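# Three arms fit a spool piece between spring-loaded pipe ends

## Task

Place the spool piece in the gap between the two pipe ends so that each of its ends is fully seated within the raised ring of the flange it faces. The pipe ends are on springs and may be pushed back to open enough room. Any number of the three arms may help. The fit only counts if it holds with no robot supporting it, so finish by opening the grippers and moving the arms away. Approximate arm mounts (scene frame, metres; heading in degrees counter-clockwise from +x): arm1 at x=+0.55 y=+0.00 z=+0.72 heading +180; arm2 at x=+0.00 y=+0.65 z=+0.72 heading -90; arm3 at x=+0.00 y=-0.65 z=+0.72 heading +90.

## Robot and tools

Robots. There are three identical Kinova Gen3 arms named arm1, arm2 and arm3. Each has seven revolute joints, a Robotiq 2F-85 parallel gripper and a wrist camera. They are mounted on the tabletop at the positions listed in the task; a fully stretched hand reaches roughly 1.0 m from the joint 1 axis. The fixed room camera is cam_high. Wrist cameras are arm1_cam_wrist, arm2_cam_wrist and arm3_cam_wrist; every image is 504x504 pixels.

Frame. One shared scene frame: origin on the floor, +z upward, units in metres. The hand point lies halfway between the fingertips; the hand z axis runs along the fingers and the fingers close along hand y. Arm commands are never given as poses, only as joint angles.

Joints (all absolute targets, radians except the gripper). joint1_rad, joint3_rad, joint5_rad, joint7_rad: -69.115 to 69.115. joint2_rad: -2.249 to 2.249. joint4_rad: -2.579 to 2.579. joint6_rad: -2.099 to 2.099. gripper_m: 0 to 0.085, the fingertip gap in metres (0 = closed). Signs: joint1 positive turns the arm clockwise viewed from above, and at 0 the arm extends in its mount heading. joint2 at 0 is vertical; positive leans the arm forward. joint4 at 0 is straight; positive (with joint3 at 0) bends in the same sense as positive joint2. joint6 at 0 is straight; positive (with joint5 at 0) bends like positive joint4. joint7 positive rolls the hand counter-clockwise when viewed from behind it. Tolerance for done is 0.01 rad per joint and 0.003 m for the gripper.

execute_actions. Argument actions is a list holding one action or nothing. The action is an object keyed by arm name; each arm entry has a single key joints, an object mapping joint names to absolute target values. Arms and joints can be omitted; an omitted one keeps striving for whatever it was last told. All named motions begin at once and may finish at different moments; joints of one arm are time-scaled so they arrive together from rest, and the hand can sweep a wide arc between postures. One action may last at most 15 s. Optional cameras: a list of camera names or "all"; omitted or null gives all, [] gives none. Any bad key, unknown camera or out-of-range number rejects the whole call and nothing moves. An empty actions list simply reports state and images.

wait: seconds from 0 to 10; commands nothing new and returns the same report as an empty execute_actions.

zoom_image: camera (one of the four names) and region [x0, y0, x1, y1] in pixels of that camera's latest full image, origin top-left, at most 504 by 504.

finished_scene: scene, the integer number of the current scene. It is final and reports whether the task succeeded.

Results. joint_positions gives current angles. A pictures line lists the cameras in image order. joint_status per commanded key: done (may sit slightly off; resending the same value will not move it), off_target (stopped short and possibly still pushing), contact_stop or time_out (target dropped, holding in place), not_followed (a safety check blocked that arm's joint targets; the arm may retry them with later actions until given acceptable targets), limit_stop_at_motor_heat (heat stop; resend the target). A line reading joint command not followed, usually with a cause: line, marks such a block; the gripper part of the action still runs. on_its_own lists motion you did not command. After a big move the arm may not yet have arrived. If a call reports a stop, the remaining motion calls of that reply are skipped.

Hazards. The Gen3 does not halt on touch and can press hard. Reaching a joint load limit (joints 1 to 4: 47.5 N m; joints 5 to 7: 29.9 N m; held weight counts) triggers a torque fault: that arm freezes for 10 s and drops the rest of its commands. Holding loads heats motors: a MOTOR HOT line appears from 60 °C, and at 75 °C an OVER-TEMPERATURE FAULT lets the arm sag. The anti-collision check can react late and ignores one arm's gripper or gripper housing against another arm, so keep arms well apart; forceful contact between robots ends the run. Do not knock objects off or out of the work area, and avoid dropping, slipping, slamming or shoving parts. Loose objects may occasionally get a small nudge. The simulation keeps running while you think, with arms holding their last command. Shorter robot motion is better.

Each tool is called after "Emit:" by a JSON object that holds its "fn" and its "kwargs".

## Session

Emit:
{"fn": "execute_actions", "kwargs": {"actions": [], "cameras": ["cam_high"]}}

Scene clock: 0.00 s.
Motor temperatures (°C, as the motors report them): arm1=[28 31 26 28 39 39 39] | arm2=[30 28 28 30 34 39 41] | arm3=[29 29 28 28 32 36 40]
arm1.joint_positions: joint1_rad=-0.008 joint2_rad=-0.395 joint3_rad=-0.076 joint4_rad=+1.511 joint5_rad=-0.033 joint6_rad=+2.022 joint7_rad=+1.478 gripper_m=+0.085
arm1.joint_status: not commanded
arm1.hand: x=+0.4353 y=-0.0021 z=+1.2621 quat_wxyz=(-0.002, +1.000, -0.003, -0.008) (m; scene frame)
arm2.joint_positions: joint1_rad=-0.008 joint2_rad=-0.399 joint3_rad=-0.077 joint4_rad=+1.514 joint5_rad=-0.032 joint6_rad=+2.022 joint7_rad=+1.479 gripper_m=+0.085
arm2.joint_status: not commanded
arm2.hand: x=-0.0019 y=+0.5302 z=+1.2624 quat_wxyz=(-0.003, -0.704, -0.710, +0.000) (m; scene frame)
arm3.joint_positions: joint1_rad=-0.012 joint2_rad=-0.398 joint3_rad=-0.074 joint4_rad=+1.511 joint5_rad=-0.031 joint6_rad=+2.026 joint7_rad=+1.477 gripper_m=+0.085
arm3.joint_status: not commanded
arm3.hand: x=-0.0003 y=-0.5312 z=+1.2374 quat_wxyz=(-0.004, +0.698, -0.716, +0.002) (m; scene frame)
pictures: cam_high
Images, in order (width x height): cam_high 504x504.

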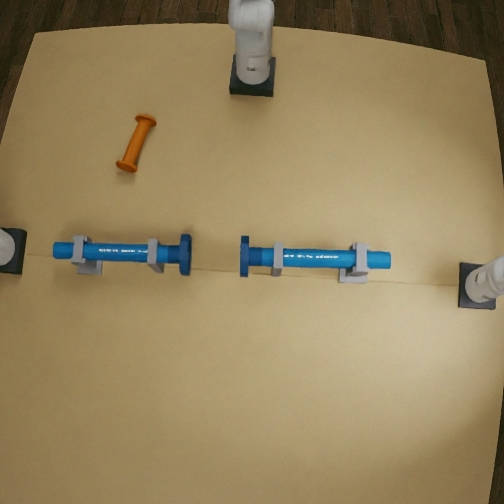

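Emit:
{"fn": "execute_actions", "kwargs": {"actions": [{"arm1": {"joints": {"joint1_rad": 0.82, "joint2_rad": 0.415, "joint3_rad": 0, "joint4_rad": 2.076, "joint5_rad": 0, "joint6_rad": 0.65, "joint7_rad": 1.98}}, "arm2": {"joints": {"joint1_rad": -0.095, "joint2_rad": 0.285, "joint3_rad": 0, "joint4_rad": 1.929, "joint5_rad": 0, "joint6_rad": 0.928, "joint7_rad": 1.465}}, "arm3": {"joints": {"joint1_rad": -0.05, "joint2_rad": 0.468, "joint3_rad": 0, "joint4_rad": 1.639, "joint5_rad": 0, "joint6_rad": 1.035, "joint7_rad": 1.57}}}]}}

Scene clock: 3.23 s.
Motor temperatures (°C, as the motors report them): arm1=[28 31 26 28 39 39 39] | arm2=[30 28 28 30 34 39 41] | arm3=[29 29 28 28 32 36 40]
arm1.joint_positions: joint1_rad=+0.820 joint2_rad=+0.415 joint3_rad=+0.000 joint4_rad=+2.076 joint5_rad=+0.000 joint6_rad=+0.650 joint7_rad=+1.980 gripper_m=+0.085
arm1.joint_status: all done
arm1.hand: x=+0.3253 y=+0.2809 z=+0.8734 quat_wxyz=(-0.001, +0.978, -0.206, -0.007) (m; scene frame)
arm2.joint_positions: joint1_rad=-0.095 joint2_rad=+0.285 joint3_rad=+0.000 joint4_rad=+1.929 joint5_rad=+0.000 joint6_rad=+0.928 joint7_rad=+1.465 gripper_m=+0.085
arm2.joint_status: all done
arm2.hand: x=+0.0120 y=+0.2798 z=+0.9518 quat_wxyz=(-0.002, -0.708, -0.706, -0.002) (m; scene frame)
arm3.joint_positions: joint1_rad=-0.050 joint2_rad=+0.468 joint3_rad=+0.000 joint4_rad=+1.639 joint5_rad=+0.000 joint6_rad=+1.035 joint7_rad=+1.570 gripper_m=+0.085
arm3.joint_status: all done
arm3.hand: x=+0.0125 y=-0.1899 z=+0.9259 quat_wxyz=(-0.003, +0.715, -0.699, +0.002) (m; scene frame)
pictures: arm1_cam_wrist, arm2_cam_wrist, arm3_cam_wrist, cam_high
Images, in order (width x height): arm1_cam_wrist 504x504, arm2_cam_wrist 504x504, arm3_cam_wrist 504x504, cam_high 504x504.

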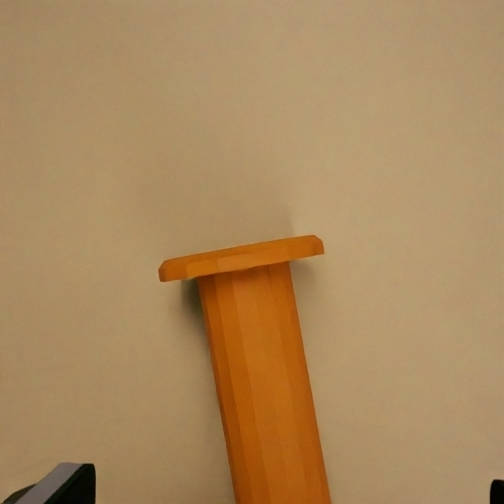

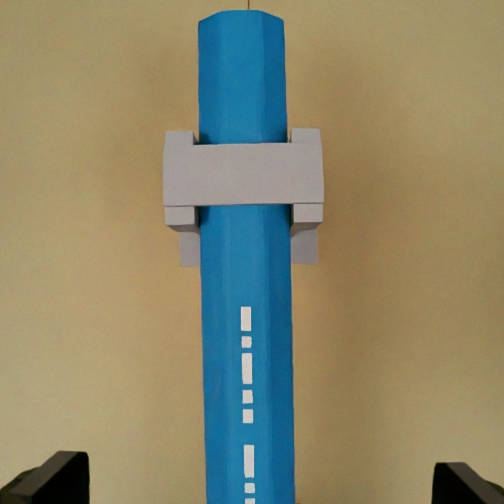

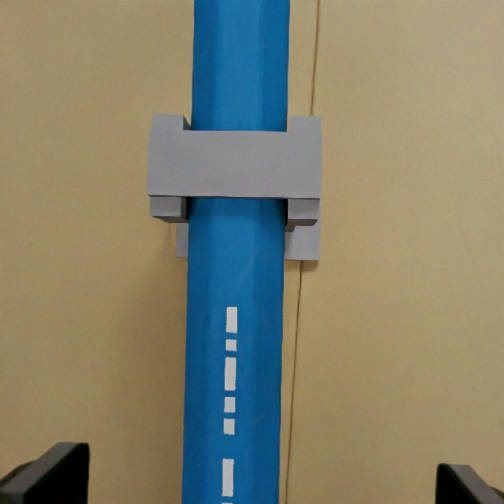

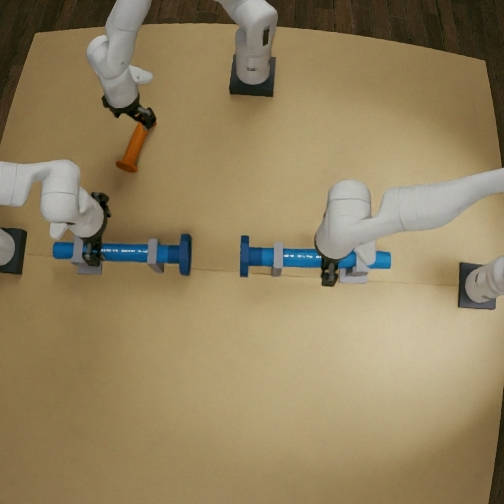

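Emit:
{"fn": "execute_actions", "kwargs": {"actions": [{"arm1": {"joints": {"joint2_rad": 0.696, "joint4_rad": 2.154, "joint6_rad": 0.29, "joint7_rad": 2.12}}, "arm2": {"joints": {"joint2_rad": 0.493, "joint4_rad": 2.148, "joint6_rad": 0.50}}, "arm3": {"joints": {"joint2_rad": 0.597, "joint4_rad": 1.785, "joint6_rad": 0.76}}}], "cameras": ["arm1_cam_wrist", "cam_high"]}}

Scene clock: 4.93 s.
Motor temperatures (°C, as the motors report them): arm1=[28 31 26 28 39 39 39] | arm2=[30 28 28 30 34 39 41] | arm3=[29 29 28 28 32 36 40]
arm1.joint_positions: joint1_rad=+0.820 joint2_rad=+0.696 joint3_rad=+0.000 joint4_rad=+2.154 joint5_rad=+0.000 joint6_rad=+0.290 joint7_rad=+2.120 gripper_m=+0.085
arm1.joint_status: all done
arm1.hand: x=+0.3235 y=+0.2818 z=+0.7603 quat_wxyz=(-0.002, +0.990, -0.138, -0.008) (m; scene frame)
arm2.joint_positions: joint1_rad=-0.095 joint2_rad=+0.493 joint3_rad=+0.000 joint4_rad=+2.148 joint5_rad=+0.000 joint6_rad=+0.500 joint7_rad=+1.465 gripper_m=+0.085
arm2.joint_status: all done
arm2.hand: x=+0.0106 y=+0.2991 z=+0.8314 quat_wxyz=(-0.002, -0.708, -0.706, -0.002) (m; scene frame)
arm3.joint_positions: joint1_rad=-0.050 joint2_rad=+0.597 joint3_rad=+0.000 joint4_rad=+1.785 joint5_rad=+0.000 joint6_rad=+0.760 joint7_rad=+1.570 gripper_m=+0.085
arm3.joint_status: all done
arm3.hand: x=+0.0134 y=-0.1968 z=+0.8309 quat_wxyz=(-0.003, +0.715, -0.699, +0.002) (m; scene frame)
pictures: arm1_cam_wrist, cam_high
Images, in order (width x height): arm1_cam_wrist 504x504, cam_high 504x504.

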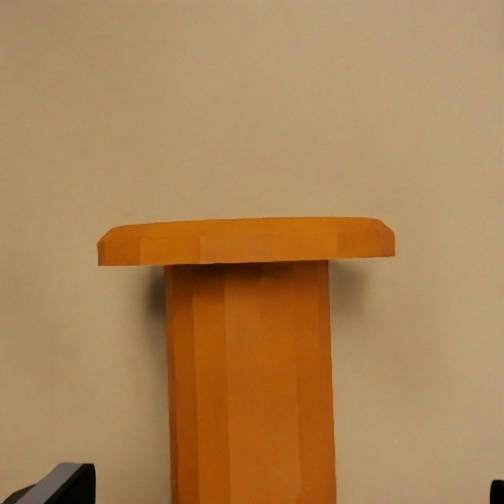

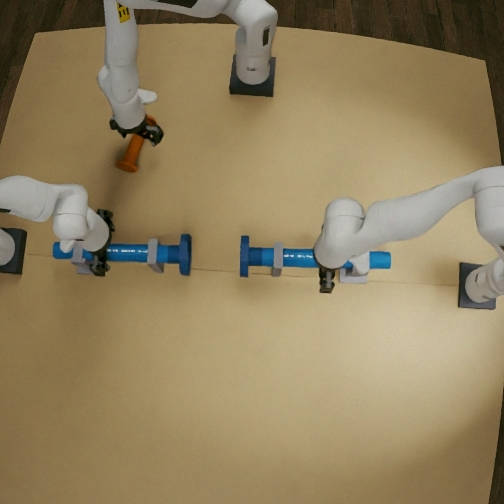

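Close all grippers, then pull.

Emit:
{"fn": "execute_actions", "kwargs": {"actions": [{"arm1": {"joints": {"gripper_m": 0.0}}, "arm2": {"joints": {"gripper_m": 0.0}}, "arm3": {"joints": {"gripper_m": 0.0}}}], "cameras": []}}

Emit:
{"fn": "execute_actions", "kwargs": {"actions": [{"arm1": {"joints": {"joint2_rad": 0.3, "joint4_rad": 1.9, "joint6_rad": 0.94}}, "arm2": {"joints": {"joint2_rad": 0.46, "joint4_rad": 2.22, "joint6_rad": 0.46}}, "arm3": {"joints": {"joint2_rad": 0.555, "joint4_rad": 1.87, "joint6_rad": 0.717}}}], "cameras": ["cam_high"]}}

Scene clock: 6.37 s.
Motor temperatures (°C, as the motors report them): arm1=[28 31 26 28 39 39 39] | arm2=[30 28 28 30 34 39 41] | arm3=[29 29 28 28 32 36 40]
arm1.joint_positions: joint1_rad=+0.820 joint2_rad=+0.694 joint3_rad=+0.000 joint4_rad=+2.154 joint5_rad=+0.000 joint6_rad=+0.290 joint7_rad=+2.120 gripper_m=+0.033
arm1.joint_status: gripper_m off_target (ended at +0.033, target +0.000)
arm1.hand: x=+0.3233 y=+0.2823 z=+0.7610 quat_wxyz=(-0.003, +0.990, -0.138, -0.008) (m; scene frame)
arm2.joint_positions: joint1_rad=-0.092 joint2_rad=+0.489 joint3_rad=+0.004 joint4_rad=+2.148 joint5_rad=+0.005 joint6_rad=+0.502 joint7_rad=+1.467 gripper_m=+0.036
arm2.joint_status: gripper_m off_target (ended at +0.036, target +0.000)
arm2.hand: x=+0.0071 y=+0.2990 z=+0.8326 quat_wxyz=(-0.001, -0.708, -0.706, +0.000) (m; scene frame)
arm3.joint_positions: joint1_rad=-0.039 joint2_rad=+0.590 joint3_rad=+0.011 joint4_rad=+1.784 joint5_rad=+0.010 joint6_rad=+0.762 joint7_rad=+1.571 gripper_m=+0.036
arm3.joint_status: gripper_m off_target (ended at +0.036, target +0.000)
arm3.hand: x=+0.0256 y=-0.1958 z=+0.8344 quat_wxyz=(-0.010, +0.711, -0.703, +0.005) (m; scene frame)
pictures: none
No camera images: the call's "cameras" was empty. Leave "cameras" out to get every camera's image.

Scene clock: 8.67 s.
Motor temperatures (°C, as the motors report them): arm1=[28 32 26 28 39 39 39] | arm2=[30 28 28 30 34 39 41] | arm3=[29 29 28 28 32 36 40]
arm1.joint_positions: joint1_rad=+0.820 joint2_rad=+0.301 joint3_rad=+0.000 joint4_rad=+1.901 joint5_rad=+0.000 joint6_rad=+0.940 joint7_rad=+2.120 gripper_m=+0.033
arm1.joint_status: all done
arm1.hand: x=+0.3141 y=+0.2939 z=+0.9549 quat_wxyz=(-0.001, +0.990, -0.138, -0.007) (m; scene frame)
arm2.joint_positions: joint1_rad=-0.093 joint2_rad=+0.460 joint3_rad=+0.004 joint4_rad=+2.210 joint5_rad=+0.004 joint6_rad=+0.450 joint7_rad=+1.466 gripper_m=+0.036
arm2.joint_status: joint6_rad off_target (ended at +0.450, target +0.460); the others done
arm2.hand: x=+0.0062 y=+0.3129 z=+0.8335 quat_wxyz=(-0.009, -0.709, -0.705, +0.006) (m; scene frame)
arm3.joint_positions: joint1_rad=-0.039 joint2_rad=+0.556 joint3_rad=+0.012 joint4_rad=+1.852 joint5_rad=+0.010 joint6_rad=+0.699 joint7_rad=+1.572 gripper_m=+0.036
arm3.joint_status: joint4_rad time_out (moved +0.069 of +0.086); joint6_rad time_out (moved -0.063 of -0.045); the others done
arm3.hand: x=+0.0260 y=-0.2068 z=+0.8350 quat_wxyz=(-0.020, +0.711, -0.703, -0.005) (m; scene frame)
pictures: cam_high
Images, in order (width x height): cam_high 504x504.

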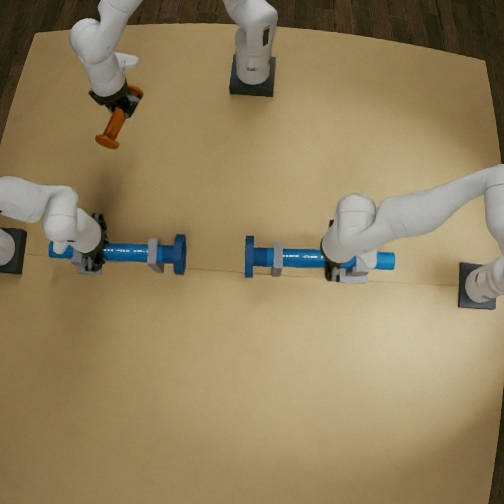

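Emit:
{"fn": "execute_actions", "kwargs": {"actions": [{"arm1": {"joints": {"joint1_rad": 0.03, "joint2_rad": 0.653, "joint4_rad": 1.3586, "joint6_rad": 1.13, "joint7_rad": 0.03}}}], "cameras": ["arm1_cam_wrist", "cam_high"]}}

Scene clock: 11.57 s.
Motor temperatures (°C, as the motors report them): arm1=[28 32 26 28 39 39 39] | arm2=[30 28 28 30 34 39 41] | arm3=[29 30 28 28 32 36 40]
arm1.joint_positions: joint1_rad=+0.030 joint2_rad=+0.655 joint3_rad=+0.000 joint4_rad=+1.359 joint5_rad=+0.000 joint6_rad=+1.130 joint7_rad=+0.030 gripper_m=+0.033
arm1.joint_status: all done
arm1.hand: x=+0.0142 y=+0.0429 z=+0.9402 quat_wxyz=(+0.002, +0.705, -0.709, -0.005) (m; scene frame)
arm2.joint_positions: joint1_rad=-0.093 joint2_rad=+0.460 joint3_rad=+0.004 joint4_rad=+2.210 joint5_rad=+0.004 joint6_rad=+0.450 joint7_rad=+1.466 gripper_m=+0.036
arm2.joint_status: not commanded
arm2.hand: x=+0.0062 y=+0.3129 z=+0.8335 quat_wxyz=(-0.009, -0.709, -0.705, +0.006) (m; scene frame)
arm3.joint_positions: joint1_rad=-0.039 joint2_rad=+0.556 joint3_rad=+0.012 joint4_rad=+1.852 joint5_rad=+0.010 joint6_rad=+0.699 joint7_rad=+1.572 gripper_m=+0.036
arm3.joint_status: not commanded
arm3.hand: x=+0.0260 y=-0.2068 z=+0.8350 quat_wxyz=(-0.020, +0.711, -0.703, -0.005) (m; scene frame)
pictures: arm1_cam_wrist, cam_high
Images, in order (width x height): arm1_cam_wrist 504x504, cam_high 504x504.

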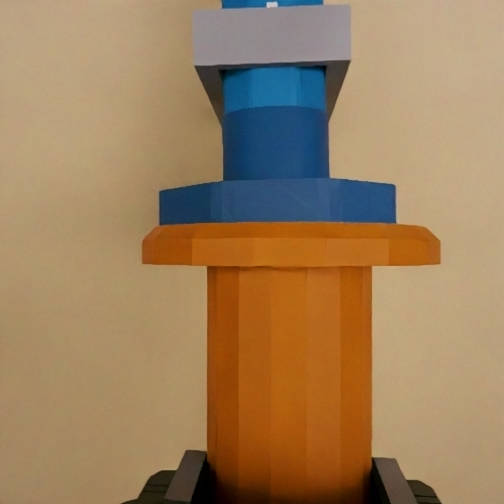

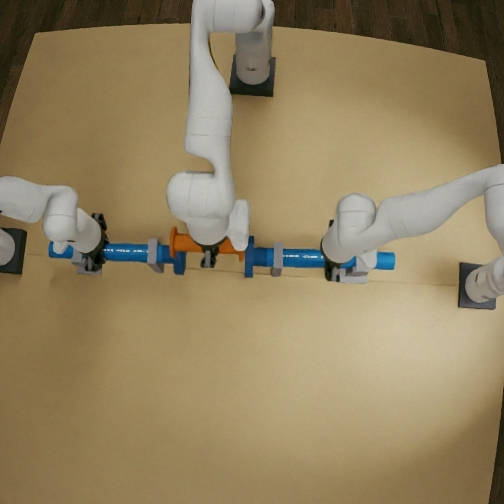

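Emit:
{"fn": "execute_actions", "kwargs": {"actions": [{"arm1": {"joints": {"joint2_rad": 0.79, "joint4_rad": 1.477, "joint6_rad": 0.875}}}], "cameras": ["arm1_cam_wrist", "cam_high"]}}

Scene clock: 14.47 s.
Motor temperatures (°C, as the motors report them): arm1=[28 32 26 28 39 39 39] | arm2=[30 28 28 30 34 39 41] | arm3=[29 30 28 28 32 36 40]
arm1.joint_positions: joint1_rad=+0.030 joint2_rad=+0.772 joint3_rad=+0.001 joint4_rad=+1.470 joint5_rad=+0.001 joint6_rad=+0.874 joint7_rad=+0.030 gripper_m=+0.033
arm1.joint_status: joint2_rad time_out (moved +0.117 of +0.135); the others done
arm1.hand: x=+0.0047 y=+0.0443 z=+0.8475 quat_wxyz=(+0.011, +0.705, -0.709, -0.016) (m; scene frame)
arm2.joint_positions: joint1_rad=-0.093 joint2_rad=+0.460 joint3_rad=+0.004 joint4_rad=+2.211 joint5_rad=+0.005 joint6_rad=+0.450 joint7_rad=+1.467 gripper_m=+0.036
arm2.joint_status: not commanded
arm2.hand: x=+0.0062 y=+0.3133 z=+0.8334 quat_wxyz=(-0.009, -0.708, -0.706, +0.006) (m; scene frame)
arm3.joint_positions: joint1_rad=-0.039 joint2_rad=+0.557 joint3_rad=+0.012 joint4_rad=+1.852 joint5_rad=+0.010 joint6_rad=+0.699 joint7_rad=+1.572 gripper_m=+0.036
arm3.joint_status: not commanded
arm3.hand: x=+0.0260 y=-0.2069 z=+0.8346 quat_wxyz=(-0.019, +0.711, -0.703, -0.005) (m; scene frame)
pictures: arm1_cam_wrist, cam_high
Images, in order (width x height): arm1_cam_wrist 504x504, cam_high 504x504.

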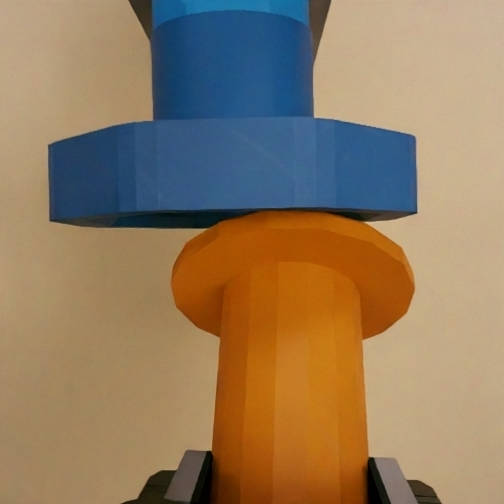

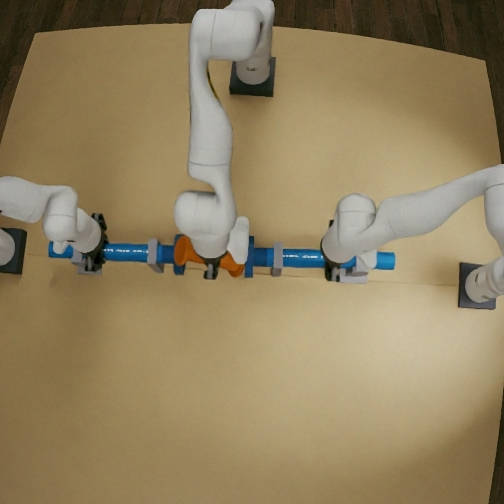

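Emit:
{"fn": "execute_actions", "kwargs": {"actions": [{"arm1": {"joints": {"joint1_rad": 0.018, "joint2_rad": 0.77, "joint4_rad": 1.51, "joint6_rad": 0.86}}}], "cameras": ["arm1_cam_wrist", "cam_high"]}}

Scene clock: 15.33 s.
Motor temperatures (°C, as the motors report them): arm1=[28 32 26 28 39 39 39] | arm2=[30 28 28 30 34 39 41] | arm3=[29 30 28 28 32 36 40]
arm1.joint_positions: joint1_rad=+0.019 joint2_rad=+0.760 joint3_rad=+0.002 joint4_rad=+1.504 joint5_rad=+0.003 joint6_rad=+0.858 joint7_rad=+0.031 gripper_m=+0.033
arm1.joint_status: joint2_rad off_target (ended at +0.760, target +0.770); the others done
arm1.hand: x=+0.0143 y=+0.0391 z=+0.8456 quat_wxyz=(+0.008, +0.710, -0.704, -0.015) (m; scene frame)
arm2.joint_positions: joint1_rad=-0.093 joint2_rad=+0.460 joint3_rad=+0.004 joint4_rad=+2.211 joint5_rad=+0.005 joint6_rad=+0.450 joint7_rad=+1.466 gripper_m=+0.036
arm2.joint_status: not commanded
arm2.hand: x=+0.0062 y=+0.3133 z=+0.8334 quat_wxyz=(-0.009, -0.708, -0.706, +0.006) (m; scene frame)
arm3.joint_positions: joint1_rad=-0.039 joint2_rad=+0.557 joint3_rad=+0.012 joint4_rad=+1.852 joint5_rad=+0.010 joint6_rad=+0.699 joint7_rad=+1.572 gripper_m=+0.036
arm3.joint_status: not commanded
arm3.hand: x=+0.0260 y=-0.2069 z=+0.8346 quat_wxyz=(-0.019, +0.711, -0.703, -0.005) (m; scene frame)
pictures: arm1_cam_wrist, cam_high
Images, in order (width x height): arm1_cam_wrist 504x504, cam_high 504x504.

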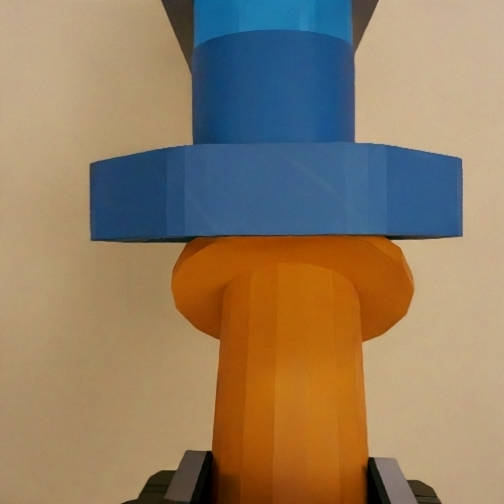

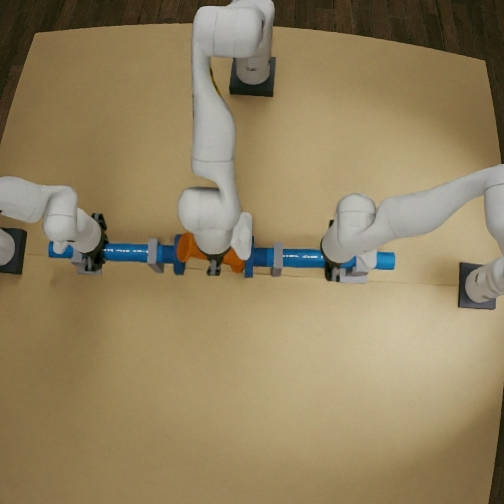

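Emit:
{"fn": "execute_actions", "kwargs": {"actions": [{"arm1": {"joints": {"joint2_rad": 0.6, "joint4_rad": 1.22, "joint6_rad": 1.32}}}], "cameras": []}}

Emit:
{"fn": "execute_actions", "kwargs": {"actions": [{"arm1": {"joints": {"joint2_rad": 0.64, "joint4_rad": 1.92, "joint6_rad": 0.58}}}], "cameras": []}}

Emit:
{"fn": "execute_actions", "kwargs": {"actions": [{"arm1": {"joints": {"gripper_m": 0.085}}}], "cameras": ["arm1_cam_wrist", "cam_high"]}}

Scene clock: 17.20 s.
Motor temperatures (°C, as the motors report them): arm1=[28 32 26 28 39 39 39] | arm2=[30 28 28 30 34 39 41] | arm3=[29 30 28 28 32 36 40]
arm1.joint_positions: joint1_rad=+0.018 joint2_rad=+0.602 joint3_rad=+0.000 joint4_rad=+1.221 joint5_rad=+0.000 joint6_rad=+1.320 joint7_rad=+0.030 gripper_m=+0.033
arm1.joint_status: all done
arm1.hand: x=+0.0117 y=+0.0360 z=+1.0097 quat_wxyz=(+0.002, +0.710, -0.705, -0.006) (m; scene frame)
arm2.joint_positions: joint1_rad=-0.093 joint2_rad=+0.459 joint3_rad=+0.004 joint4_rad=+2.211 joint5_rad=+0.005 joint6_rad=+0.451 joint7_rad=+1.466 gripper_m=+0.036
arm2.joint_status: not commanded
arm2.hand: x=+0.0062 y=+0.3134 z=+0.8338 quat_wxyz=(-0.009, -0.708, -0.706, +0.006) (m; scene frame)
arm3.joint_positions: joint1_rad=-0.039 joint2_rad=+0.556 joint3_rad=+0.012 joint4_rad=+1.853 joint5_rad=+0.010 joint6_rad=+0.699 joint7_rad=+1.572 gripper_m=+0.036
arm3.joint_status: not commanded
arm3.hand: x=+0.0260 y=-0.2070 z=+0.8350 quat_wxyz=(-0.020, +0.711, -0.703, -0.005) (m; scene frame)
pictures: none
No camera images: the call's "cameras" was empty. Leave "cameras" out to get every camera's image.

Scene clock: 19.17 s.
Motor temperatures (°C, as the motors report them): arm1=[28 32 26 28 39 39 39] | arm2=[30 28 28 30 34 39 41] | arm3=[29 30 28 28 32 36 40]
arm1.joint_positions: joint1_rad=+0.018 joint2_rad=+0.642 joint3_rad=+0.000 joint4_rad=+1.921 joint5_rad=+0.000 joint6_rad=+0.580 joint7_rad=+0.030 gripper_m=+0.033
arm1.joint_status: all done
arm1.hand: x=+0.1276 y=+0.0343 z=+0.8138 quat_wxyz=(+0.003, +0.710, -0.705, -0.006) (m; scene frame)
arm2.joint_positions: joint1_rad=-0.093 joint2_rad=+0.459 joint3_rad=+0.004 joint4_rad=+2.211 joint5_rad=+0.005 joint6_rad=+0.451 joint7_rad=+1.466 gripper_m=+0.036
arm2.joint_status: not commanded
arm2.hand: x=+0.0062 y=+0.3134 z=+0.8338 quat_wxyz=(-0.009, -0.708, -0.706, +0.006) (m; scene frame)
arm3.joint_positions: joint1_rad=-0.039 joint2_rad=+0.556 joint3_rad=+0.012 joint4_rad=+1.853 joint5_rad=+0.010 joint6_rad=+0.699 joint7_rad=+1.572 gripper_m=+0.036
arm3.joint_status: not commanded
arm3.hand: x=+0.0260 y=-0.2072 z=+0.8348 quat_wxyz=(-0.019, +0.711, -0.703, -0.005) (m; scene frame)
pictures: none
No camera images: the call's "cameras" was empty. Leave "cameras" out to get every camera's image.

Scene clock: 20.40 s.
Motor temperatures (°C, as the motors report them): arm1=[28 32 26 28 39 39 39] | arm2=[30 28 28 30 34 39 41] | arm3=[29 30 28 28 32 36 40]
arm1.joint_positions: joint1_rad=+0.018 joint2_rad=+0.640 joint3_rad=+0.000 joint4_rad=+1.920 joint5_rad=+0.000 joint6_rad=+0.580 joint7_rad=+0.030 gripper_m=+0.085
arm1.joint_status: all done
arm1.hand: x=+0.1269 y=+0.0344 z=+0.8146 quat_wxyz=(+0.003, +0.710, -0.705, -0.007) (m; scene frame)
arm2.joint_positions: joint1_rad=-0.093 joint2_rad=+0.459 joint3_rad=+0.004 joint4_rad=+2.211 joint5_rad=+0.005 joint6_rad=+0.451 joint7_rad=+1.466 gripper_m=+0.036
arm2.joint_status: not commanded
arm2.hand: x=+0.0062 y=+0.3134 z=+0.8338 quat_wxyz=(-0.009, -0.708, -0.706, +0.006) (m; scene frame)
arm3.joint_positions: joint1_rad=-0.039 joint2_rad=+0.556 joint3_rad=+0.012 joint4_rad=+1.853 joint5_rad=+0.010 joint6_rad=+0.699 joint7_rad=+1.572 gripper_m=+0.036
arm3.joint_status: not commanded
arm3.hand: x=+0.0260 y=-0.2072 z=+0.8348 quat_wxyz=(-0.019, +0.711, -0.703, -0.005) (m; scene frame)
pictures: arm1_cam_wrist, cam_high
Images, in order (width x height): arm1_cam_wrist 504x504, cam_high 504x504.

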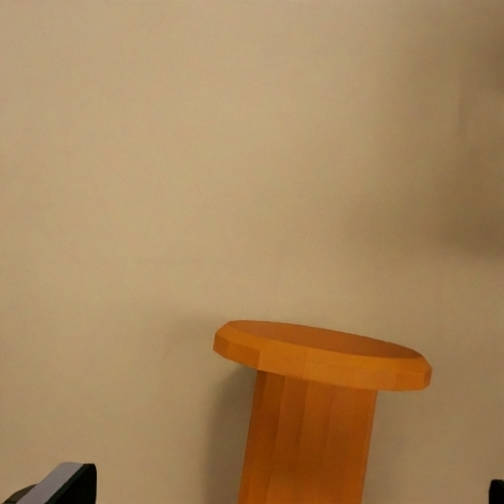

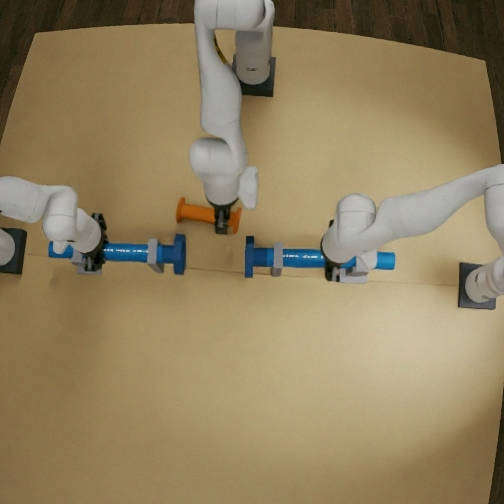

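Emit:
{"fn": "execute_actions", "kwargs": {"actions": [{"arm1": {"joints": {"joint1_rad": 0.096, "joint7_rad": -0.03}}}], "cameras": []}}

Emit:
{"fn": "execute_actions", "kwargs": {"actions": [{"arm1": {"joints": {"joint2_rad": 0.769, "joint4_rad": 1.903, "joint6_rad": 0.47}}}], "cameras": []}}

Emit:
{"fn": "execute_actions", "kwargs": {"actions": [{"arm1": {"joints": {"gripper_m": 0.0}}}], "cameras": ["arm1_cam_wrist", "cam_high"]}}

Scene clock: 21.63 s.
Motor temperatures (°C, as the motors report them): arm1=[28 32 26 28 39 39 39] | arm2=[30 28 28 30 34 39 41] | arm3=[29 30 28 28 32 36 40]
arm1.joint_positions: joint1_rad=+0.096 joint2_rad=+0.640 joint3_rad=+0.000 joint4_rad=+1.920 joint5_rad=+0.000 joint6_rad=+0.580 joint7_rad=-0.030 gripper_m=+0.085
arm1.joint_status: all done
arm1.hand: x=+0.1309 y=+0.0672 z=+0.8147 quat_wxyz=(+0.004, +0.659, -0.752, -0.007) (m; scene frame)
arm2.joint_positions: joint1_rad=-0.093 joint2_rad=+0.459 joint3_rad=+0.004 joint4_rad=+2.211 joint5_rad=+0.005 joint6_rad=+0.451 joint7_rad=+1.466 gripper_m=+0.036
arm2.joint_status: not commanded
arm2.hand: x=+0.0062 y=+0.3134 z=+0.8338 quat_wxyz=(-0.009, -0.708, -0.706, +0.006) (m; scene frame)
arm3.joint_positions: joint1_rad=-0.039 joint2_rad=+0.556 joint3_rad=+0.012 joint4_rad=+1.853 joint5_rad=+0.010 joint6_rad=+0.699 joint7_rad=+1.572 gripper_m=+0.036
arm3.joint_status: not commanded
arm3.hand: x=+0.0260 y=-0.2072 z=+0.8348 quat_wxyz=(-0.019, +0.711, -0.703, -0.005) (m; scene frame)
pictures: none
No camera images: the call's "cameras" was empty. Leave "cameras" out to get every camera's image.

Scene clock: 22.63 s.
Motor temperatures (°C, as the motors report them): arm1=[28 32 26 28 39 39 39] | arm2=[30 28 28 30 34 39 41] | arm3=[29 30 28 28 32 36 40]
arm1.joint_positions: joint1_rad=+0.096 joint2_rad=+0.769 joint3_rad=+0.000 joint4_rad=+1.903 joint5_rad=+0.000 joint6_rad=+0.470 joint7_rad=-0.030 gripper_m=+0.085
arm1.joint_status: all done
arm1.hand: x=+0.1199 y=+0.0686 z=+0.7622 quat_wxyz=(+0.003, +0.659, -0.752, -0.006) (m; scene frame)
arm2.joint_positions: joint1_rad=-0.093 joint2_rad=+0.459 joint3_rad=+0.004 joint4_rad=+2.211 joint5_rad=+0.005 joint6_rad=+0.451 joint7_rad=+1.466 gripper_m=+0.036
arm2.joint_status: not commanded
arm2.hand: x=+0.0062 y=+0.3134 z=+0.8338 quat_wxyz=(-0.009, -0.708, -0.706, +0.006) (m; scene frame)
arm3.joint_positions: joint1_rad=-0.039 joint2_rad=+0.556 joint3_rad=+0.012 joint4_rad=+1.853 joint5_rad=+0.010 joint6_rad=+0.699 joint7_rad=+1.572 gripper_m=+0.036
arm3.joint_status: not commanded
arm3.hand: x=+0.0260 y=-0.2072 z=+0.8348 quat_wxyz=(-0.019, +0.711, -0.703, -0.005) (m; scene frame)
pictures: none
No camera images: the call's "cameras" was empty. Leave "cameras" out to get every camera's image.

Scene clock: 23.73 s.
Motor temperatures (°C, as the motors report them): arm1=[28 32 26 28 39 39 39] | arm2=[30 28 28 30 34 39 41] | arm3=[29 30 28 28 32 36 40]
arm1.joint_positions: joint1_rad=+0.096 joint2_rad=+0.768 joint3_rad=+0.000 joint4_rad=+1.903 joint5_rad=+0.000 joint6_rad=+0.471 joint7_rad=-0.030 gripper_m=+0.033
arm1.joint_status: gripper_m off_target (ended at +0.033, target +0.000)
arm1.hand: x=+0.1200 y=+0.0686 z=+0.7627 quat_wxyz=(+0.003, +0.659, -0.752, -0.006) (m; scene frame)
arm2.joint_positions: joint1_rad=-0.093 joint2_rad=+0.459 joint3_rad=+0.004 joint4_rad=+2.211 joint5_rad=+0.005 joint6_rad=+0.451 joint7_rad=+1.466 gripper_m=+0.036
arm2.joint_status: not commanded
arm2.hand: x=+0.0062 y=+0.3134 z=+0.8338 quat_wxyz=(-0.009, -0.708, -0.706, +0.006) (m; scene frame)
arm3.joint_positions: joint1_rad=-0.039 joint2_rad=+0.556 joint3_rad=+0.012 joint4_rad=+1.853 joint5_rad=+0.010 joint6_rad=+0.699 joint7_rad=+1.572 gripper_m=+0.036
arm3.joint_status: not commanded
arm3.hand: x=+0.0260 y=-0.2072 z=+0.8348 quat_wxyz=(-0.019, +0.711, -0.703, -0.005) (m; scene frame)
pictures: arm1_cam_wrist, cam_high
Images, in order (width x height): arm1_cam_wrist 504x504, cam_high 504x504.

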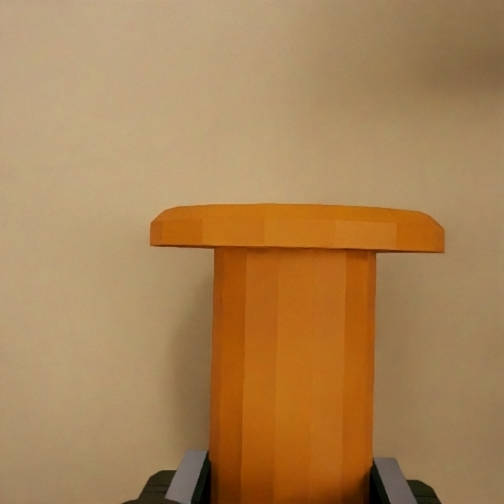

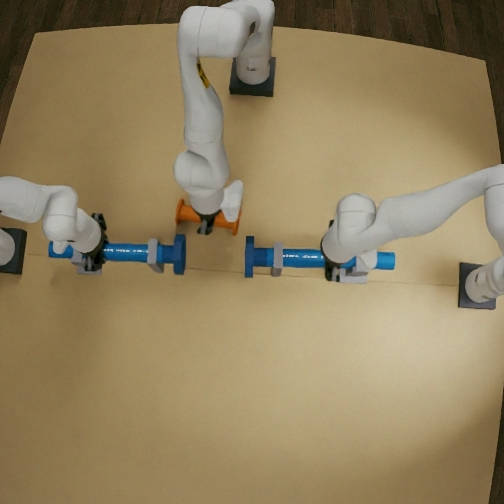

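Emit:
{"fn": "execute_actions", "kwargs": {"actions": [{"arm1": {"joints": {"joint2_rad": 0.45, "joint4_rad": 1.7, "joint6_rad": 0.99}}}], "cameras": []}}

Emit:
{"fn": "execute_actions", "kwargs": {"actions": [{"arm1": {"joints": {"joint1_rad": 0.02, "joint2_rad": 0.64, "joint4_rad": 1.39, "joint6_rad": 1.11, "joint7_rad": 0.02}}}], "cameras": ["arm1_cam_wrist"]}}

Emit:
{"fn": "execute_actions", "kwargs": {"actions": [{"arm1": {"joints": {"joint2_rad": 0.771, "joint4_rad": 1.518, "joint6_rad": 0.853}}}], "cameras": ["arm1_cam_wrist", "cam_high"]}}

Scene clock: 25.73 s.
Motor temperatures (°C, as the motors report them): arm1=[28 32 26 28 39 39 39] | arm2=[30 28 28 30 34 39 41] | arm3=[29 30 28 28 32 36 40]
arm1.joint_positions: joint1_rad=+0.096 joint2_rad=+0.452 joint3_rad=+0.000 joint4_rad=+1.701 joint5_rad=+0.000 joint6_rad=+0.990 joint7_rad=-0.030 gripper_m=+0.033
arm1.joint_status: all done
arm1.hand: x=+0.1112 y=+0.0688 z=+0.9460 quat_wxyz=(+0.003, +0.659, -0.752, -0.006) (m; scene frame)
arm2.joint_positions: joint1_rad=-0.093 joint2_rad=+0.459 joint3_rad=+0.004 joint4_rad=+2.211 joint5_rad=+0.005 joint6_rad=+0.451 joint7_rad=+1.466 gripper_m=+0.036
arm2.joint_status: not commanded
arm2.hand: x=+0.0062 y=+0.3134 z=+0.8338 quat_wxyz=(-0.009, -0.708, -0.706, +0.006) (m; scene frame)
arm3.joint_positions: joint1_rad=-0.039 joint2_rad=+0.556 joint3_rad=+0.012 joint4_rad=+1.853 joint5_rad=+0.010 joint6_rad=+0.699 joint7_rad=+1.572 gripper_m=+0.036
arm3.joint_status: not commanded
arm3.hand: x=+0.0260 y=-0.2072 z=+0.8348 quat_wxyz=(-0.019, +0.711, -0.703, -0.005) (m; scene frame)
pictures: none
No camera images: the call's "cameras" was empty. Leave "cameras" out to get every camera's image.

Scene clock: 27.13 s.
Motor temperatures (°C, as the motors report them): arm1=[28 32 26 28 39 39 39] | arm2=[30 28 28 30 34 39 41] | arm3=[29 30 28 28 32 36 40]
arm1.joint_positions: joint1_rad=+0.020 joint2_rad=+0.642 joint3_rad=+0.000 joint4_rad=+1.391 joint5_rad=+0.000 joint6_rad=+1.110 joint7_rad=+0.020 gripper_m=+0.033
arm1.joint_status: all done
arm1.hand: x=+0.0202 y=+0.0373 z=+0.9382 quat_wxyz=(+0.003, +0.705, -0.709, -0.006) (m; scene frame)
arm2.joint_positions: joint1_rad=-0.093 joint2_rad=+0.459 joint3_rad=+0.004 joint4_rad=+2.211 joint5_rad=+0.005 joint6_rad=+0.451 joint7_rad=+1.466 gripper_m=+0.036
arm2.joint_status: not commanded
arm2.hand: x=+0.0062 y=+0.3134 z=+0.8338 quat_wxyz=(-0.009, -0.708, -0.706, +0.006) (m; scene frame)
arm3.joint_positions: joint1_rad=-0.039 joint2_rad=+0.556 joint3_rad=+0.012 joint4_rad=+1.853 joint5_rad=+0.010 joint6_rad=+0.699 joint7_rad=+1.572 gripper_m=+0.036
arm3.joint_status: not commanded
arm3.hand: x=+0.0260 y=-0.2072 z=+0.8348 quat_wxyz=(-0.019, +0.711, -0.703, -0.005) (m; scene frame)
pictures: arm1_cam_wrist
Images, in order (width x height): arm1_cam_wrist 504x504.

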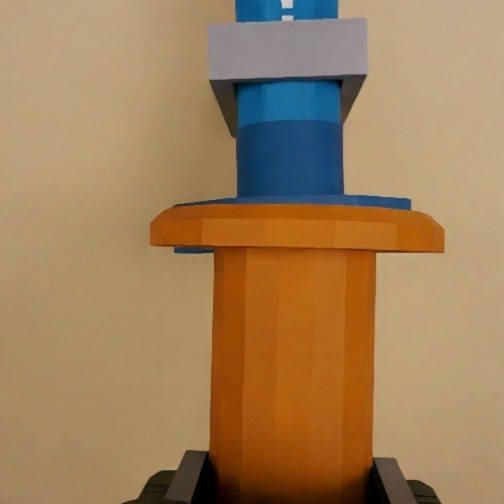

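Scene clock: 29.70 s.
Motor temperatures (°C, as the motors report them): arm1=[28 32 26 28 39 39 39] | arm2=[30 28 28 30 34 39 41] | arm3=[29 30 28 28 32 36 40]
arm1.joint_positions: joint1_rad=+0.020 joint2_rad=+0.750 joint3_rad=+0.000 joint4_rad=+1.509 joint5_rad=-0.001 joint6_rad=+0.852 joint7_rad=+0.020 gripper_m=+0.033
arm1.joint_status: joint2_rad time_out (moved +0.108 of +0.129); the others done
arm1.hand: x=+0.0128 y=+0.0377 z=+0.8499 quat_wxyz=(+0.014, +0.705, -0.709, -0.018) (m; scene frame)
arm2.joint_positions: joint1_rad=-0.093 joint2_rad=+0.459 joint3_rad=+0.004 joint4_rad=+2.213 joint5_rad=+0.004 joint6_rad=+0.453 joint7_rad=+1.466 gripper_m=+0.036
arm2.joint_status: not commanded
arm2.hand: x=+0.0061 y=+0.3151 z=+0.8335 quat_wxyz=(-0.008, -0.708, -0.706, +0.005) (m; scene frame)
arm3.joint_positions: joint1_rad=-0.039 joint2_rad=+0.556 joint3_rad=+0.012 joint4_rad=+1.853 joint5_rad=+0.010 joint6_rad=+0.699 joint7_rad=+1.572 gripper_m=+0.036
arm3.joint_status: not commanded
arm3.hand: x=+0.0260 y=-0.2071 z=+0.8349 quat_wxyz=(-0.019, +0.711, -0.703, -0.005) (m; scene frame)
pictures: arm1_cam_wrist, cam_high
Images, in order (width x height): arm1_cam_wrist 504x504, cam_high 504x504.

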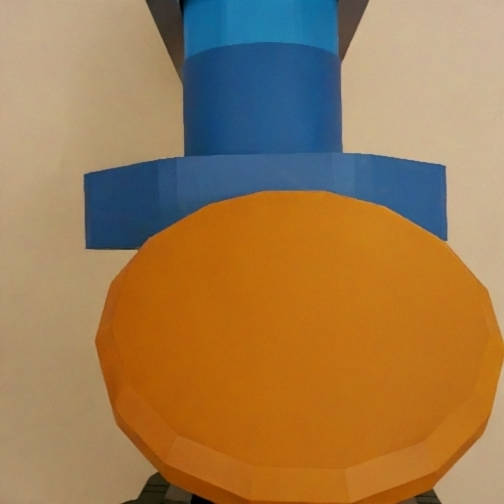

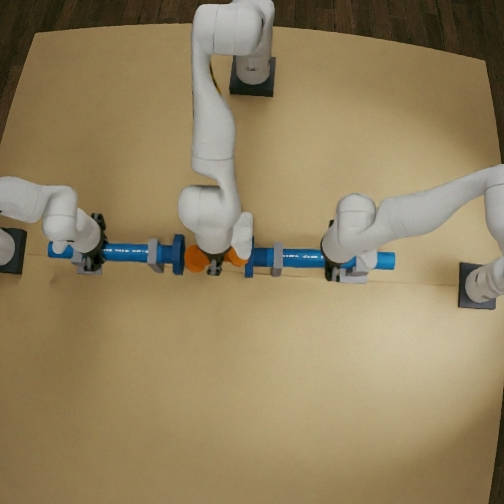

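Emit:
{"fn": "execute_actions", "kwargs": {"actions": [{"arm2": {"joints": {"joint2_rad": 0.44, "joint4_rad": 2.27, "joint6_rad": 0.43}}, "arm3": {"joints": {"joint1_rad": -0.06, "joint2_rad": 0.52, "joint4_rad": 1.93, "joint6_rad": 0.69}}}], "cameras": ["arm1_cam_wrist", "cam_high"]}}

Scene clock: 32.27 s.
Motor temperatures (°C, as the motors report them): arm1=[28 32 26 28 39 39 39] | arm2=[30 28 28 30 34 39 41] | arm3=[29 30 28 28 32 36 40]
arm1.joint_positions: joint1_rad=+0.019 joint2_rad=+0.750 joint3_rad=-0.001 joint4_rad=+1.509 joint5_rad=-0.001 joint6_rad=+0.852 joint7_rad=+0.020 gripper_m=+0.033
arm1.joint_status: not commanded
arm1.hand: x=+0.0126 y=+0.0366 z=+0.8498 quat_wxyz=(+0.014, +0.705, -0.708, -0.017) (m; scene frame)
arm2.joint_positions: joint1_rad=-0.093 joint2_rad=+0.444 joint3_rad=+0.004 joint4_rad=+2.246 joint5_rad=+0.004 joint6_rad=+0.405 joint7_rad=+1.467 gripper_m=+0.036
arm2.joint_status: joint4_rad time_out (moved +0.033 of +0.057); joint6_rad time_out (moved -0.048 of -0.023); the others done
arm2.hand: x=+0.0060 y=+0.3168 z=+0.8339 quat_wxyz=(-0.019, -0.708, -0.706, +0.014) (m; scene frame)
arm3.joint_positions: joint1_rad=-0.035 joint2_rad=+0.535 joint3_rad=+0.009 joint4_rad=+1.897 joint5_rad=+0.009 joint6_rad=+0.650 joint7_rad=+1.572 gripper_m=+0.036
arm3.joint_status: joint1_rad time_out (moved +0.004 of -0.021); joint2_rad time_out (moved -0.022 of -0.036); joint4_rad time_out (moved +0.044 of +0.077); joint6_rad time_out (moved -0.049 of -0.009)
arm3.hand: x=+0.0265 y=-0.2121 z=+0.8352 quat_wxyz=(-0.028, +0.710, -0.703, -0.015) (m; scene frame)
pictures: arm1_cam_wrist, cam_high
Images, in order (width x height): arm1_cam_wrist 504x504, cam_high 504x504.

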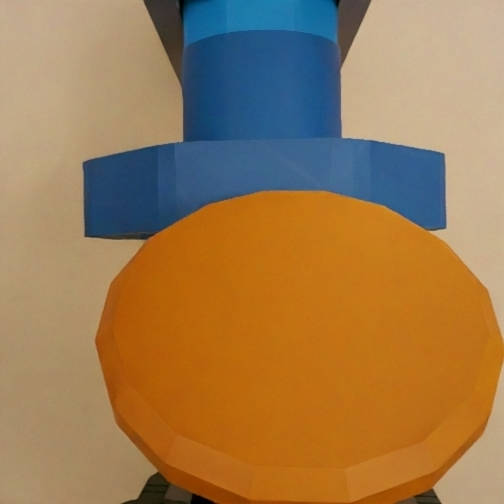

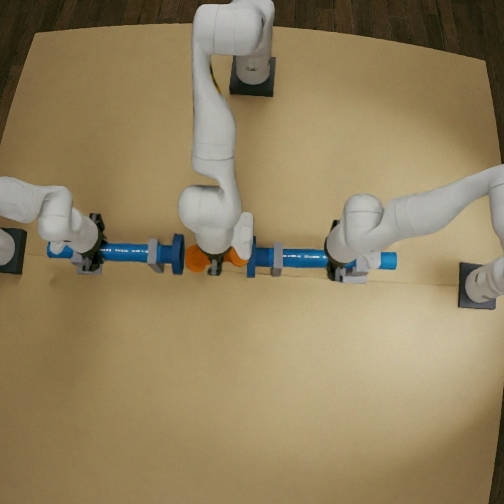

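Gap is now wider. Re-level the spool on the table again.

Emit:
{"fn": "execute_actions", "kwargs": {"actions": [{"arm1": {"joints": {"joint2_rad": 0.6, "joint4_rad": 1.22, "joint6_rad": 1.32}}}], "cameras": []}}

Emit:
{"fn": "execute_actions", "kwargs": {"actions": [{"arm1": {"joints": {"joint2_rad": 0.64, "joint4_rad": 1.92, "joint6_rad": 0.58}}}], "cameras": []}}

Emit:
{"fn": "execute_actions", "kwargs": {"actions": [{"arm1": {"joints": {"gripper_m": 0.085}}}], "cameras": ["arm1_cam_wrist", "cam_high"]}}

Scene clock: 33.97 s.
Motor temperatures (°C, as the motors report them): arm1=[28 32 26 28 39 39 39] | arm2=[30 28 28 30 34 39 41] | arm3=[29 30 28 28 32 36 40]
arm1.joint_positions: joint1_rad=+0.020 joint2_rad=+0.602 joint3_rad=+0.000 joint4_rad=+1.221 joint5_rad=+0.000 joint6_rad=+1.320 joint7_rad=+0.020 gripper_m=+0.033
arm1.joint_status: all done
arm1.hand: x=+0.0118 y=+0.0371 z=+1.0098 quat_wxyz=(+0.002, +0.705, -0.709, -0.006) (m; scene frame)
arm2.joint_positions: joint1_rad=-0.093 joint2_rad=+0.444 joint3_rad=+0.004 joint4_rad=+2.246 joint5_rad=+0.004 joint6_rad=+0.405 joint7_rad=+1.467 gripper_m=+0.036
arm2.joint_status: not commanded
arm2.hand: x=+0.0060 y=+0.3168 z=+0.8339 quat_wxyz=(-0.019, -0.708, -0.706, +0.014) (m; scene frame)
arm3.joint_positions: joint1_rad=-0.035 joint2_rad=+0.534 joint3_rad=+0.009 joint4_rad=+1.897 joint5_rad=+0.009 joint6_rad=+0.651 joint7_rad=+1.572 gripper_m=+0.036
arm3.joint_status: not commanded
arm3.hand: x=+0.0265 y=-0.2122 z=+0.8357 quat_wxyz=(-0.028, +0.710, -0.703, -0.015) (m; scene frame)
pictures: none
No camera images: the call's "cameras" was empty. Leave "cameras" out to get every camera's image.

Scene clock: 35.93 s.
Motor temperatures (°C, as the motors report them): arm1=[28 32 26 28 39 39 39] | arm2=[30 28 28 30 34 39 41] | arm3=[29 30 28 28 32 36 40]
arm1.joint_positions: joint1_rad=+0.020 joint2_rad=+0.642 joint3_rad=+0.000 joint4_rad=+1.921 joint5_rad=+0.000 joint6_rad=+0.580 joint7_rad=+0.020 gripper_m=+0.033
arm1.joint_status: all done
arm1.hand: x=+0.1277 y=+0.0352 z=+0.8139 quat_wxyz=(+0.003, +0.705, -0.709, -0.006) (m; scene frame)
arm2.joint_positions: joint1_rad=-0.093 joint2_rad=+0.444 joint3_rad=+0.004 joint4_rad=+2.246 joint5_rad=+0.004 joint6_rad=+0.405 joint7_rad=+1.467 gripper_m=+0.036
arm2.joint_status: not commanded
arm2.hand: x=+0.0060 y=+0.3168 z=+0.8339 quat_wxyz=(-0.019, -0.708, -0.706, +0.014) (m; scene frame)
arm3.joint_positions: joint1_rad=-0.035 joint2_rad=+0.534 joint3_rad=+0.009 joint4_rad=+1.897 joint5_rad=+0.009 joint6_rad=+0.651 joint7_rad=+1.572 gripper_m=+0.036
arm3.joint_status: not commanded
arm3.hand: x=+0.0265 y=-0.2122 z=+0.8357 quat_wxyz=(-0.028, +0.710, -0.703, -0.015) (m; scene frame)
pictures: none
No camera images: the call's "cameras" was empty. Leave "cameras" out to get every camera's image.

Scene clock: 37.17 s.
Motor temperatures (°C, as the motors report them): arm1=[28 32 26 28 39 39 39] | arm2=[30 28 28 30 34 39 41] | arm3=[29 30 28 28 33 36 40]
arm1.joint_positions: joint1_rad=+0.020 joint2_rad=+0.640 joint3_rad=+0.000 joint4_rad=+1.920 joint5_rad=+0.000 joint6_rad=+0.580 joint7_rad=+0.020 gripper_m=+0.085
arm1.joint_status: all done
arm1.hand: x=+0.1270 y=+0.0352 z=+0.8146 quat_wxyz=(+0.003, +0.705, -0.709, -0.007) (m; scene frame)
arm2.joint_positions: joint1_rad=-0.093 joint2_rad=+0.444 joint3_rad=+0.004 joint4_rad=+2.246 joint5_rad=+0.004 joint6_rad=+0.405 joint7_rad=+1.467 gripper_m=+0.036
arm2.joint_status: not commanded
arm2.hand: x=+0.0060 y=+0.3168 z=+0.8339 quat_wxyz=(-0.019, -0.708, -0.706, +0.014) (m; scene frame)
arm3.joint_positions: joint1_rad=-0.035 joint2_rad=+0.534 joint3_rad=+0.009 joint4_rad=+1.897 joint5_rad=+0.009 joint6_rad=+0.651 joint7_rad=+1.572 gripper_m=+0.036
arm3.joint_status: not commanded
arm3.hand: x=+0.0265 y=-0.2122 z=+0.8357 quat_wxyz=(-0.028, +0.710, -0.703, -0.015) (m; scene frame)
pictures: arm1_cam_wrist, cam_high
Images, in order (width x height): arm1_cam_wrist 504x504, cam_high 504x504.

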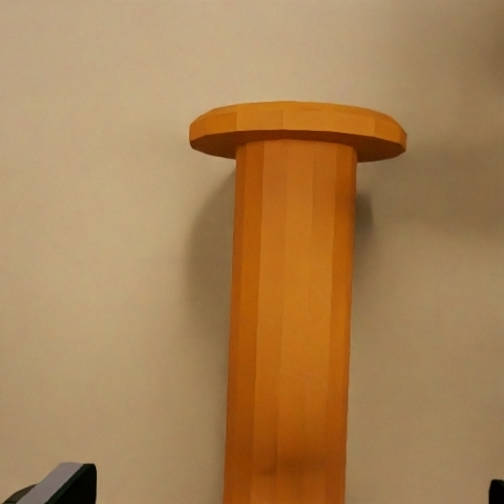

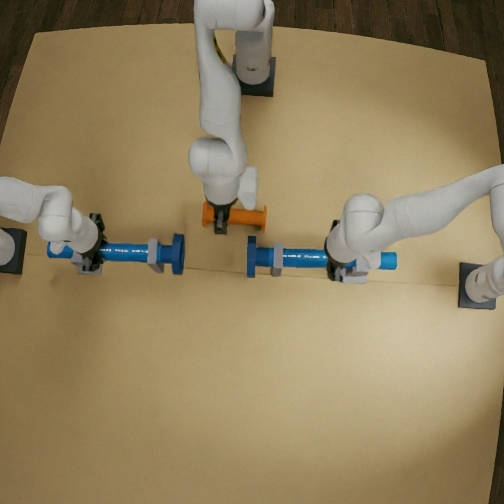

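Emit:
{"fn": "execute_actions", "kwargs": {"actions": [{"arm1": {"joints": {"joint1_rad": -0.055, "joint2_rad": 0.769, "joint4_rad": 1.903, "joint6_rad": 0.47, "joint7_rad": -0.08}}}], "cameras": []}}

Emit:
{"fn": "execute_actions", "kwargs": {"actions": [{"arm1": {"joints": {"gripper_m": 0.0}}}], "cameras": ["arm1_cam_wrist"]}}

Emit:
{"fn": "execute_actions", "kwargs": {"actions": [{"arm1": {"joints": {"joint2_rad": 0.45, "joint4_rad": 1.7, "joint6_rad": 0.99, "gripper_m": 0.0}}}], "cameras": []}}

Emit:
{"fn": "execute_actions", "kwargs": {"actions": [{"arm1": {"joints": {"joint1_rad": 0.027, "joint2_rad": 0.64, "joint4_rad": 1.39, "joint6_rad": 1.11, "joint7_rad": 0.027, "gripper_m": 0.0}}}], "cameras": ["arm1_cam_wrist", "cam_high"]}}

Scene clock: 38.70 s.
Motor temperatures (°C, as the motors report them): arm1=[28 32 26 28 39 39 39] | arm2=[30 28 28 30 34 39 41] | arm3=[29 30 28 28 33 36 40]
arm1.joint_positions: joint1_rad=-0.055 joint2_rad=+0.769 joint3_rad=+0.000 joint4_rad=+1.903 joint5_rad=+0.000 joint6_rad=+0.470 joint7_rad=-0.080 gripper_m=+0.085
arm1.joint_status: all done
arm1.hand: x=+0.1145 y=+0.0032 z=+0.7619 quat_wxyz=(+0.003, +0.696, -0.718, -0.006) (m; scene frame)
arm2.joint_positions: joint1_rad=-0.093 joint2_rad=+0.444 joint3_rad=+0.004 joint4_rad=+2.246 joint5_rad=+0.004 joint6_rad=+0.405 joint7_rad=+1.467 gripper_m=+0.036
arm2.joint_status: not commanded
arm2.hand: x=+0.0060 y=+0.3168 z=+0.8339 quat_wxyz=(-0.019, -0.708, -0.706, +0.014) (m; scene frame)
arm3.joint_positions: joint1_rad=-0.035 joint2_rad=+0.534 joint3_rad=+0.009 joint4_rad=+1.897 joint5_rad=+0.009 joint6_rad=+0.651 joint7_rad=+1.572 gripper_m=+0.036
arm3.joint_status: not commanded
arm3.hand: x=+0.0265 y=-0.2122 z=+0.8357 quat_wxyz=(-0.028, +0.710, -0.703, -0.015) (m; scene frame)
pictures: none
No camera images: the call's "cameras" was empty. Leave "cameras" out to get every camera's image.

Scene clock: 39.80 s.
Motor temperatures (°C, as the motors report them): arm1=[28 32 26 28 39 39 39] | arm2=[30 28 28 30 34 39 41] | arm3=[29 30 28 28 33 36 40]
arm1.joint_positions: joint1_rad=-0.055 joint2_rad=+0.768 joint3_rad=+0.000 joint4_rad=+1.903 joint5_rad=+0.000 joint6_rad=+0.471 joint7_rad=-0.080 gripper_m=+0.033
arm1.joint_status: gripper_m off_target (ended at +0.033, target +0.000)
arm1.hand: x=+0.1145 y=+0.0032 z=+0.7624 quat_wxyz=(+0.003, +0.696, -0.718, -0.007) (m; scene frame)
arm2.joint_positions: joint1_rad=-0.093 joint2_rad=+0.444 joint3_rad=+0.004 joint4_rad=+2.246 joint5_rad=+0.004 joint6_rad=+0.405 joint7_rad=+1.467 gripper_m=+0.036
arm2.joint_status: not commanded
arm2.hand: x=+0.0060 y=+0.3168 z=+0.8339 quat_wxyz=(-0.019, -0.708, -0.706, +0.014) (m; scene frame)
arm3.joint_positions: joint1_rad=-0.035 joint2_rad=+0.534 joint3_rad=+0.009 joint4_rad=+1.897 joint5_rad=+0.009 joint6_rad=+0.651 joint7_rad=+1.572 gripper_m=+0.036
arm3.joint_status: not commanded
arm3.hand: x=+0.0265 y=-0.2122 z=+0.8357 quat_wxyz=(-0.028, +0.710, -0.703, -0.015) (m; scene frame)
pictures: arm1_cam_wrist
Images, in order (width x height): arm1_cam_wrist 504x504.

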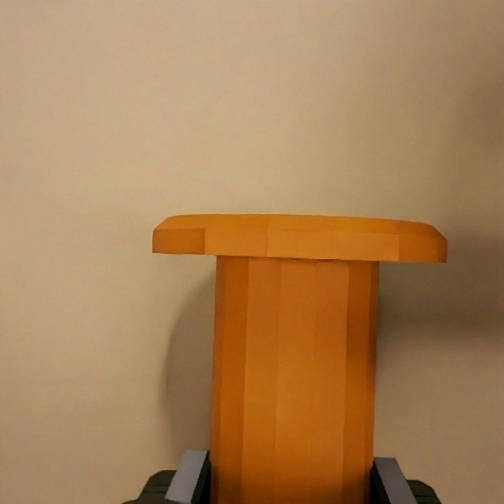

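Scene clock: 41.23 s.
Motor temperatures (°C, as the motors report them): arm1=[28 32 26 28 39 39 39] | arm2=[30 28 28 30 34 39 41] | arm3=[29 30 28 28 33 36 40]
arm1.joint_positions: joint1_rad=-0.055 joint2_rad=+0.452 joint3_rad=+0.000 joint4_rad=+1.701 joint5_rad=+0.000 joint6_rad=+0.990 joint7_rad=-0.080 gripper_m=+0.033
arm1.joint_status: gripper_m off_target (ended at +0.033, target +0.000); the others done
arm1.hand: x=+0.1057 y=+0.0016 z=+0.9457 quat_wxyz=(+0.003, +0.696, -0.718, -0.006) (m; scene frame)
arm2.joint_positions: joint1_rad=-0.093 joint2_rad=+0.444 joint3_rad=+0.004 joint4_rad=+2.246 joint5_rad=+0.004 joint6_rad=+0.405 joint7_rad=+1.467 gripper_m=+0.036
arm2.joint_status: not commanded
arm2.hand: x=+0.0060 y=+0.3168 z=+0.8339 quat_wxyz=(-0.019, -0.708, -0.706, +0.014) (m; scene frame)
arm3.joint_positions: joint1_rad=-0.035 joint2_rad=+0.534 joint3_rad=+0.009 joint4_rad=+1.897 joint5_rad=+0.009 joint6_rad=+0.651 joint7_rad=+1.572 gripper_m=+0.036
arm3.joint_status: not commanded
arm3.hand: x=+0.0265 y=-0.2122 z=+0.8357 quat_wxyz=(-0.028, +0.710, -0.703, -0.015) (m; scene frame)
pictures: none
No camera images: the call's "cameras" was empty. Leave "cameras" out to get every camera's image.

Scene clock: 42.63 s.
Motor temperatures (°C, as the motors report them): arm1=[28 32 26 28 39 39 39] | arm2=[30 28 28 30 34 39 41] | arm3=[29 30 28 28 33 36 40]
arm1.joint_positions: joint1_rad=+0.027 joint2_rad=+0.642 joint3_rad=+0.000 joint4_rad=+1.391 joint5_rad=+0.000 joint6_rad=+1.110 joint7_rad=+0.027 gripper_m=+0.033
arm1.joint_status: gripper_m off_target (ended at +0.033, target +0.000); the others done
arm1.hand: x=+0.0204 y=+0.0410 z=+0.9382 quat_wxyz=(+0.003, +0.705, -0.709, -0.006) (m; scene frame)
arm2.joint_positions: joint1_rad=-0.093 joint2_rad=+0.444 joint3_rad=+0.004 joint4_rad=+2.246 joint5_rad=+0.004 joint6_rad=+0.405 joint7_rad=+1.467 gripper_m=+0.036
arm2.joint_status: not commanded
arm2.hand: x=+0.0060 y=+0.3168 z=+0.8339 quat_wxyz=(-0.019, -0.708, -0.706, +0.014) (m; scene frame)
arm3.joint_positions: joint1_rad=-0.035 joint2_rad=+0.534 joint3_rad=+0.009 joint4_rad=+1.897 joint5_rad=+0.009 joint6_rad=+0.651 joint7_rad=+1.572 gripper_m=+0.036
arm3.joint_status: not commanded
arm3.hand: x=+0.0265 y=-0.2122 z=+0.8357 quat_wxyz=(-0.028, +0.710, -0.703, -0.015) (m; scene frame)
pictures: arm1_cam_wrist, cam_high
Images, in order (width x height): arm1_cam_wrist 504x504, cam_high 504x504.

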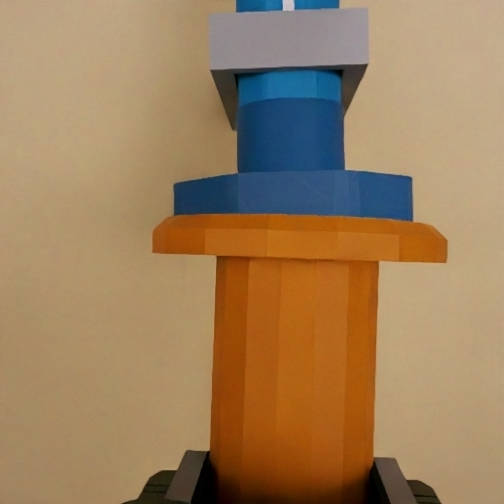

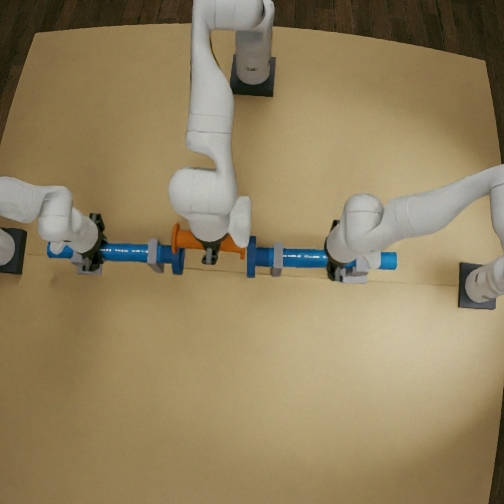

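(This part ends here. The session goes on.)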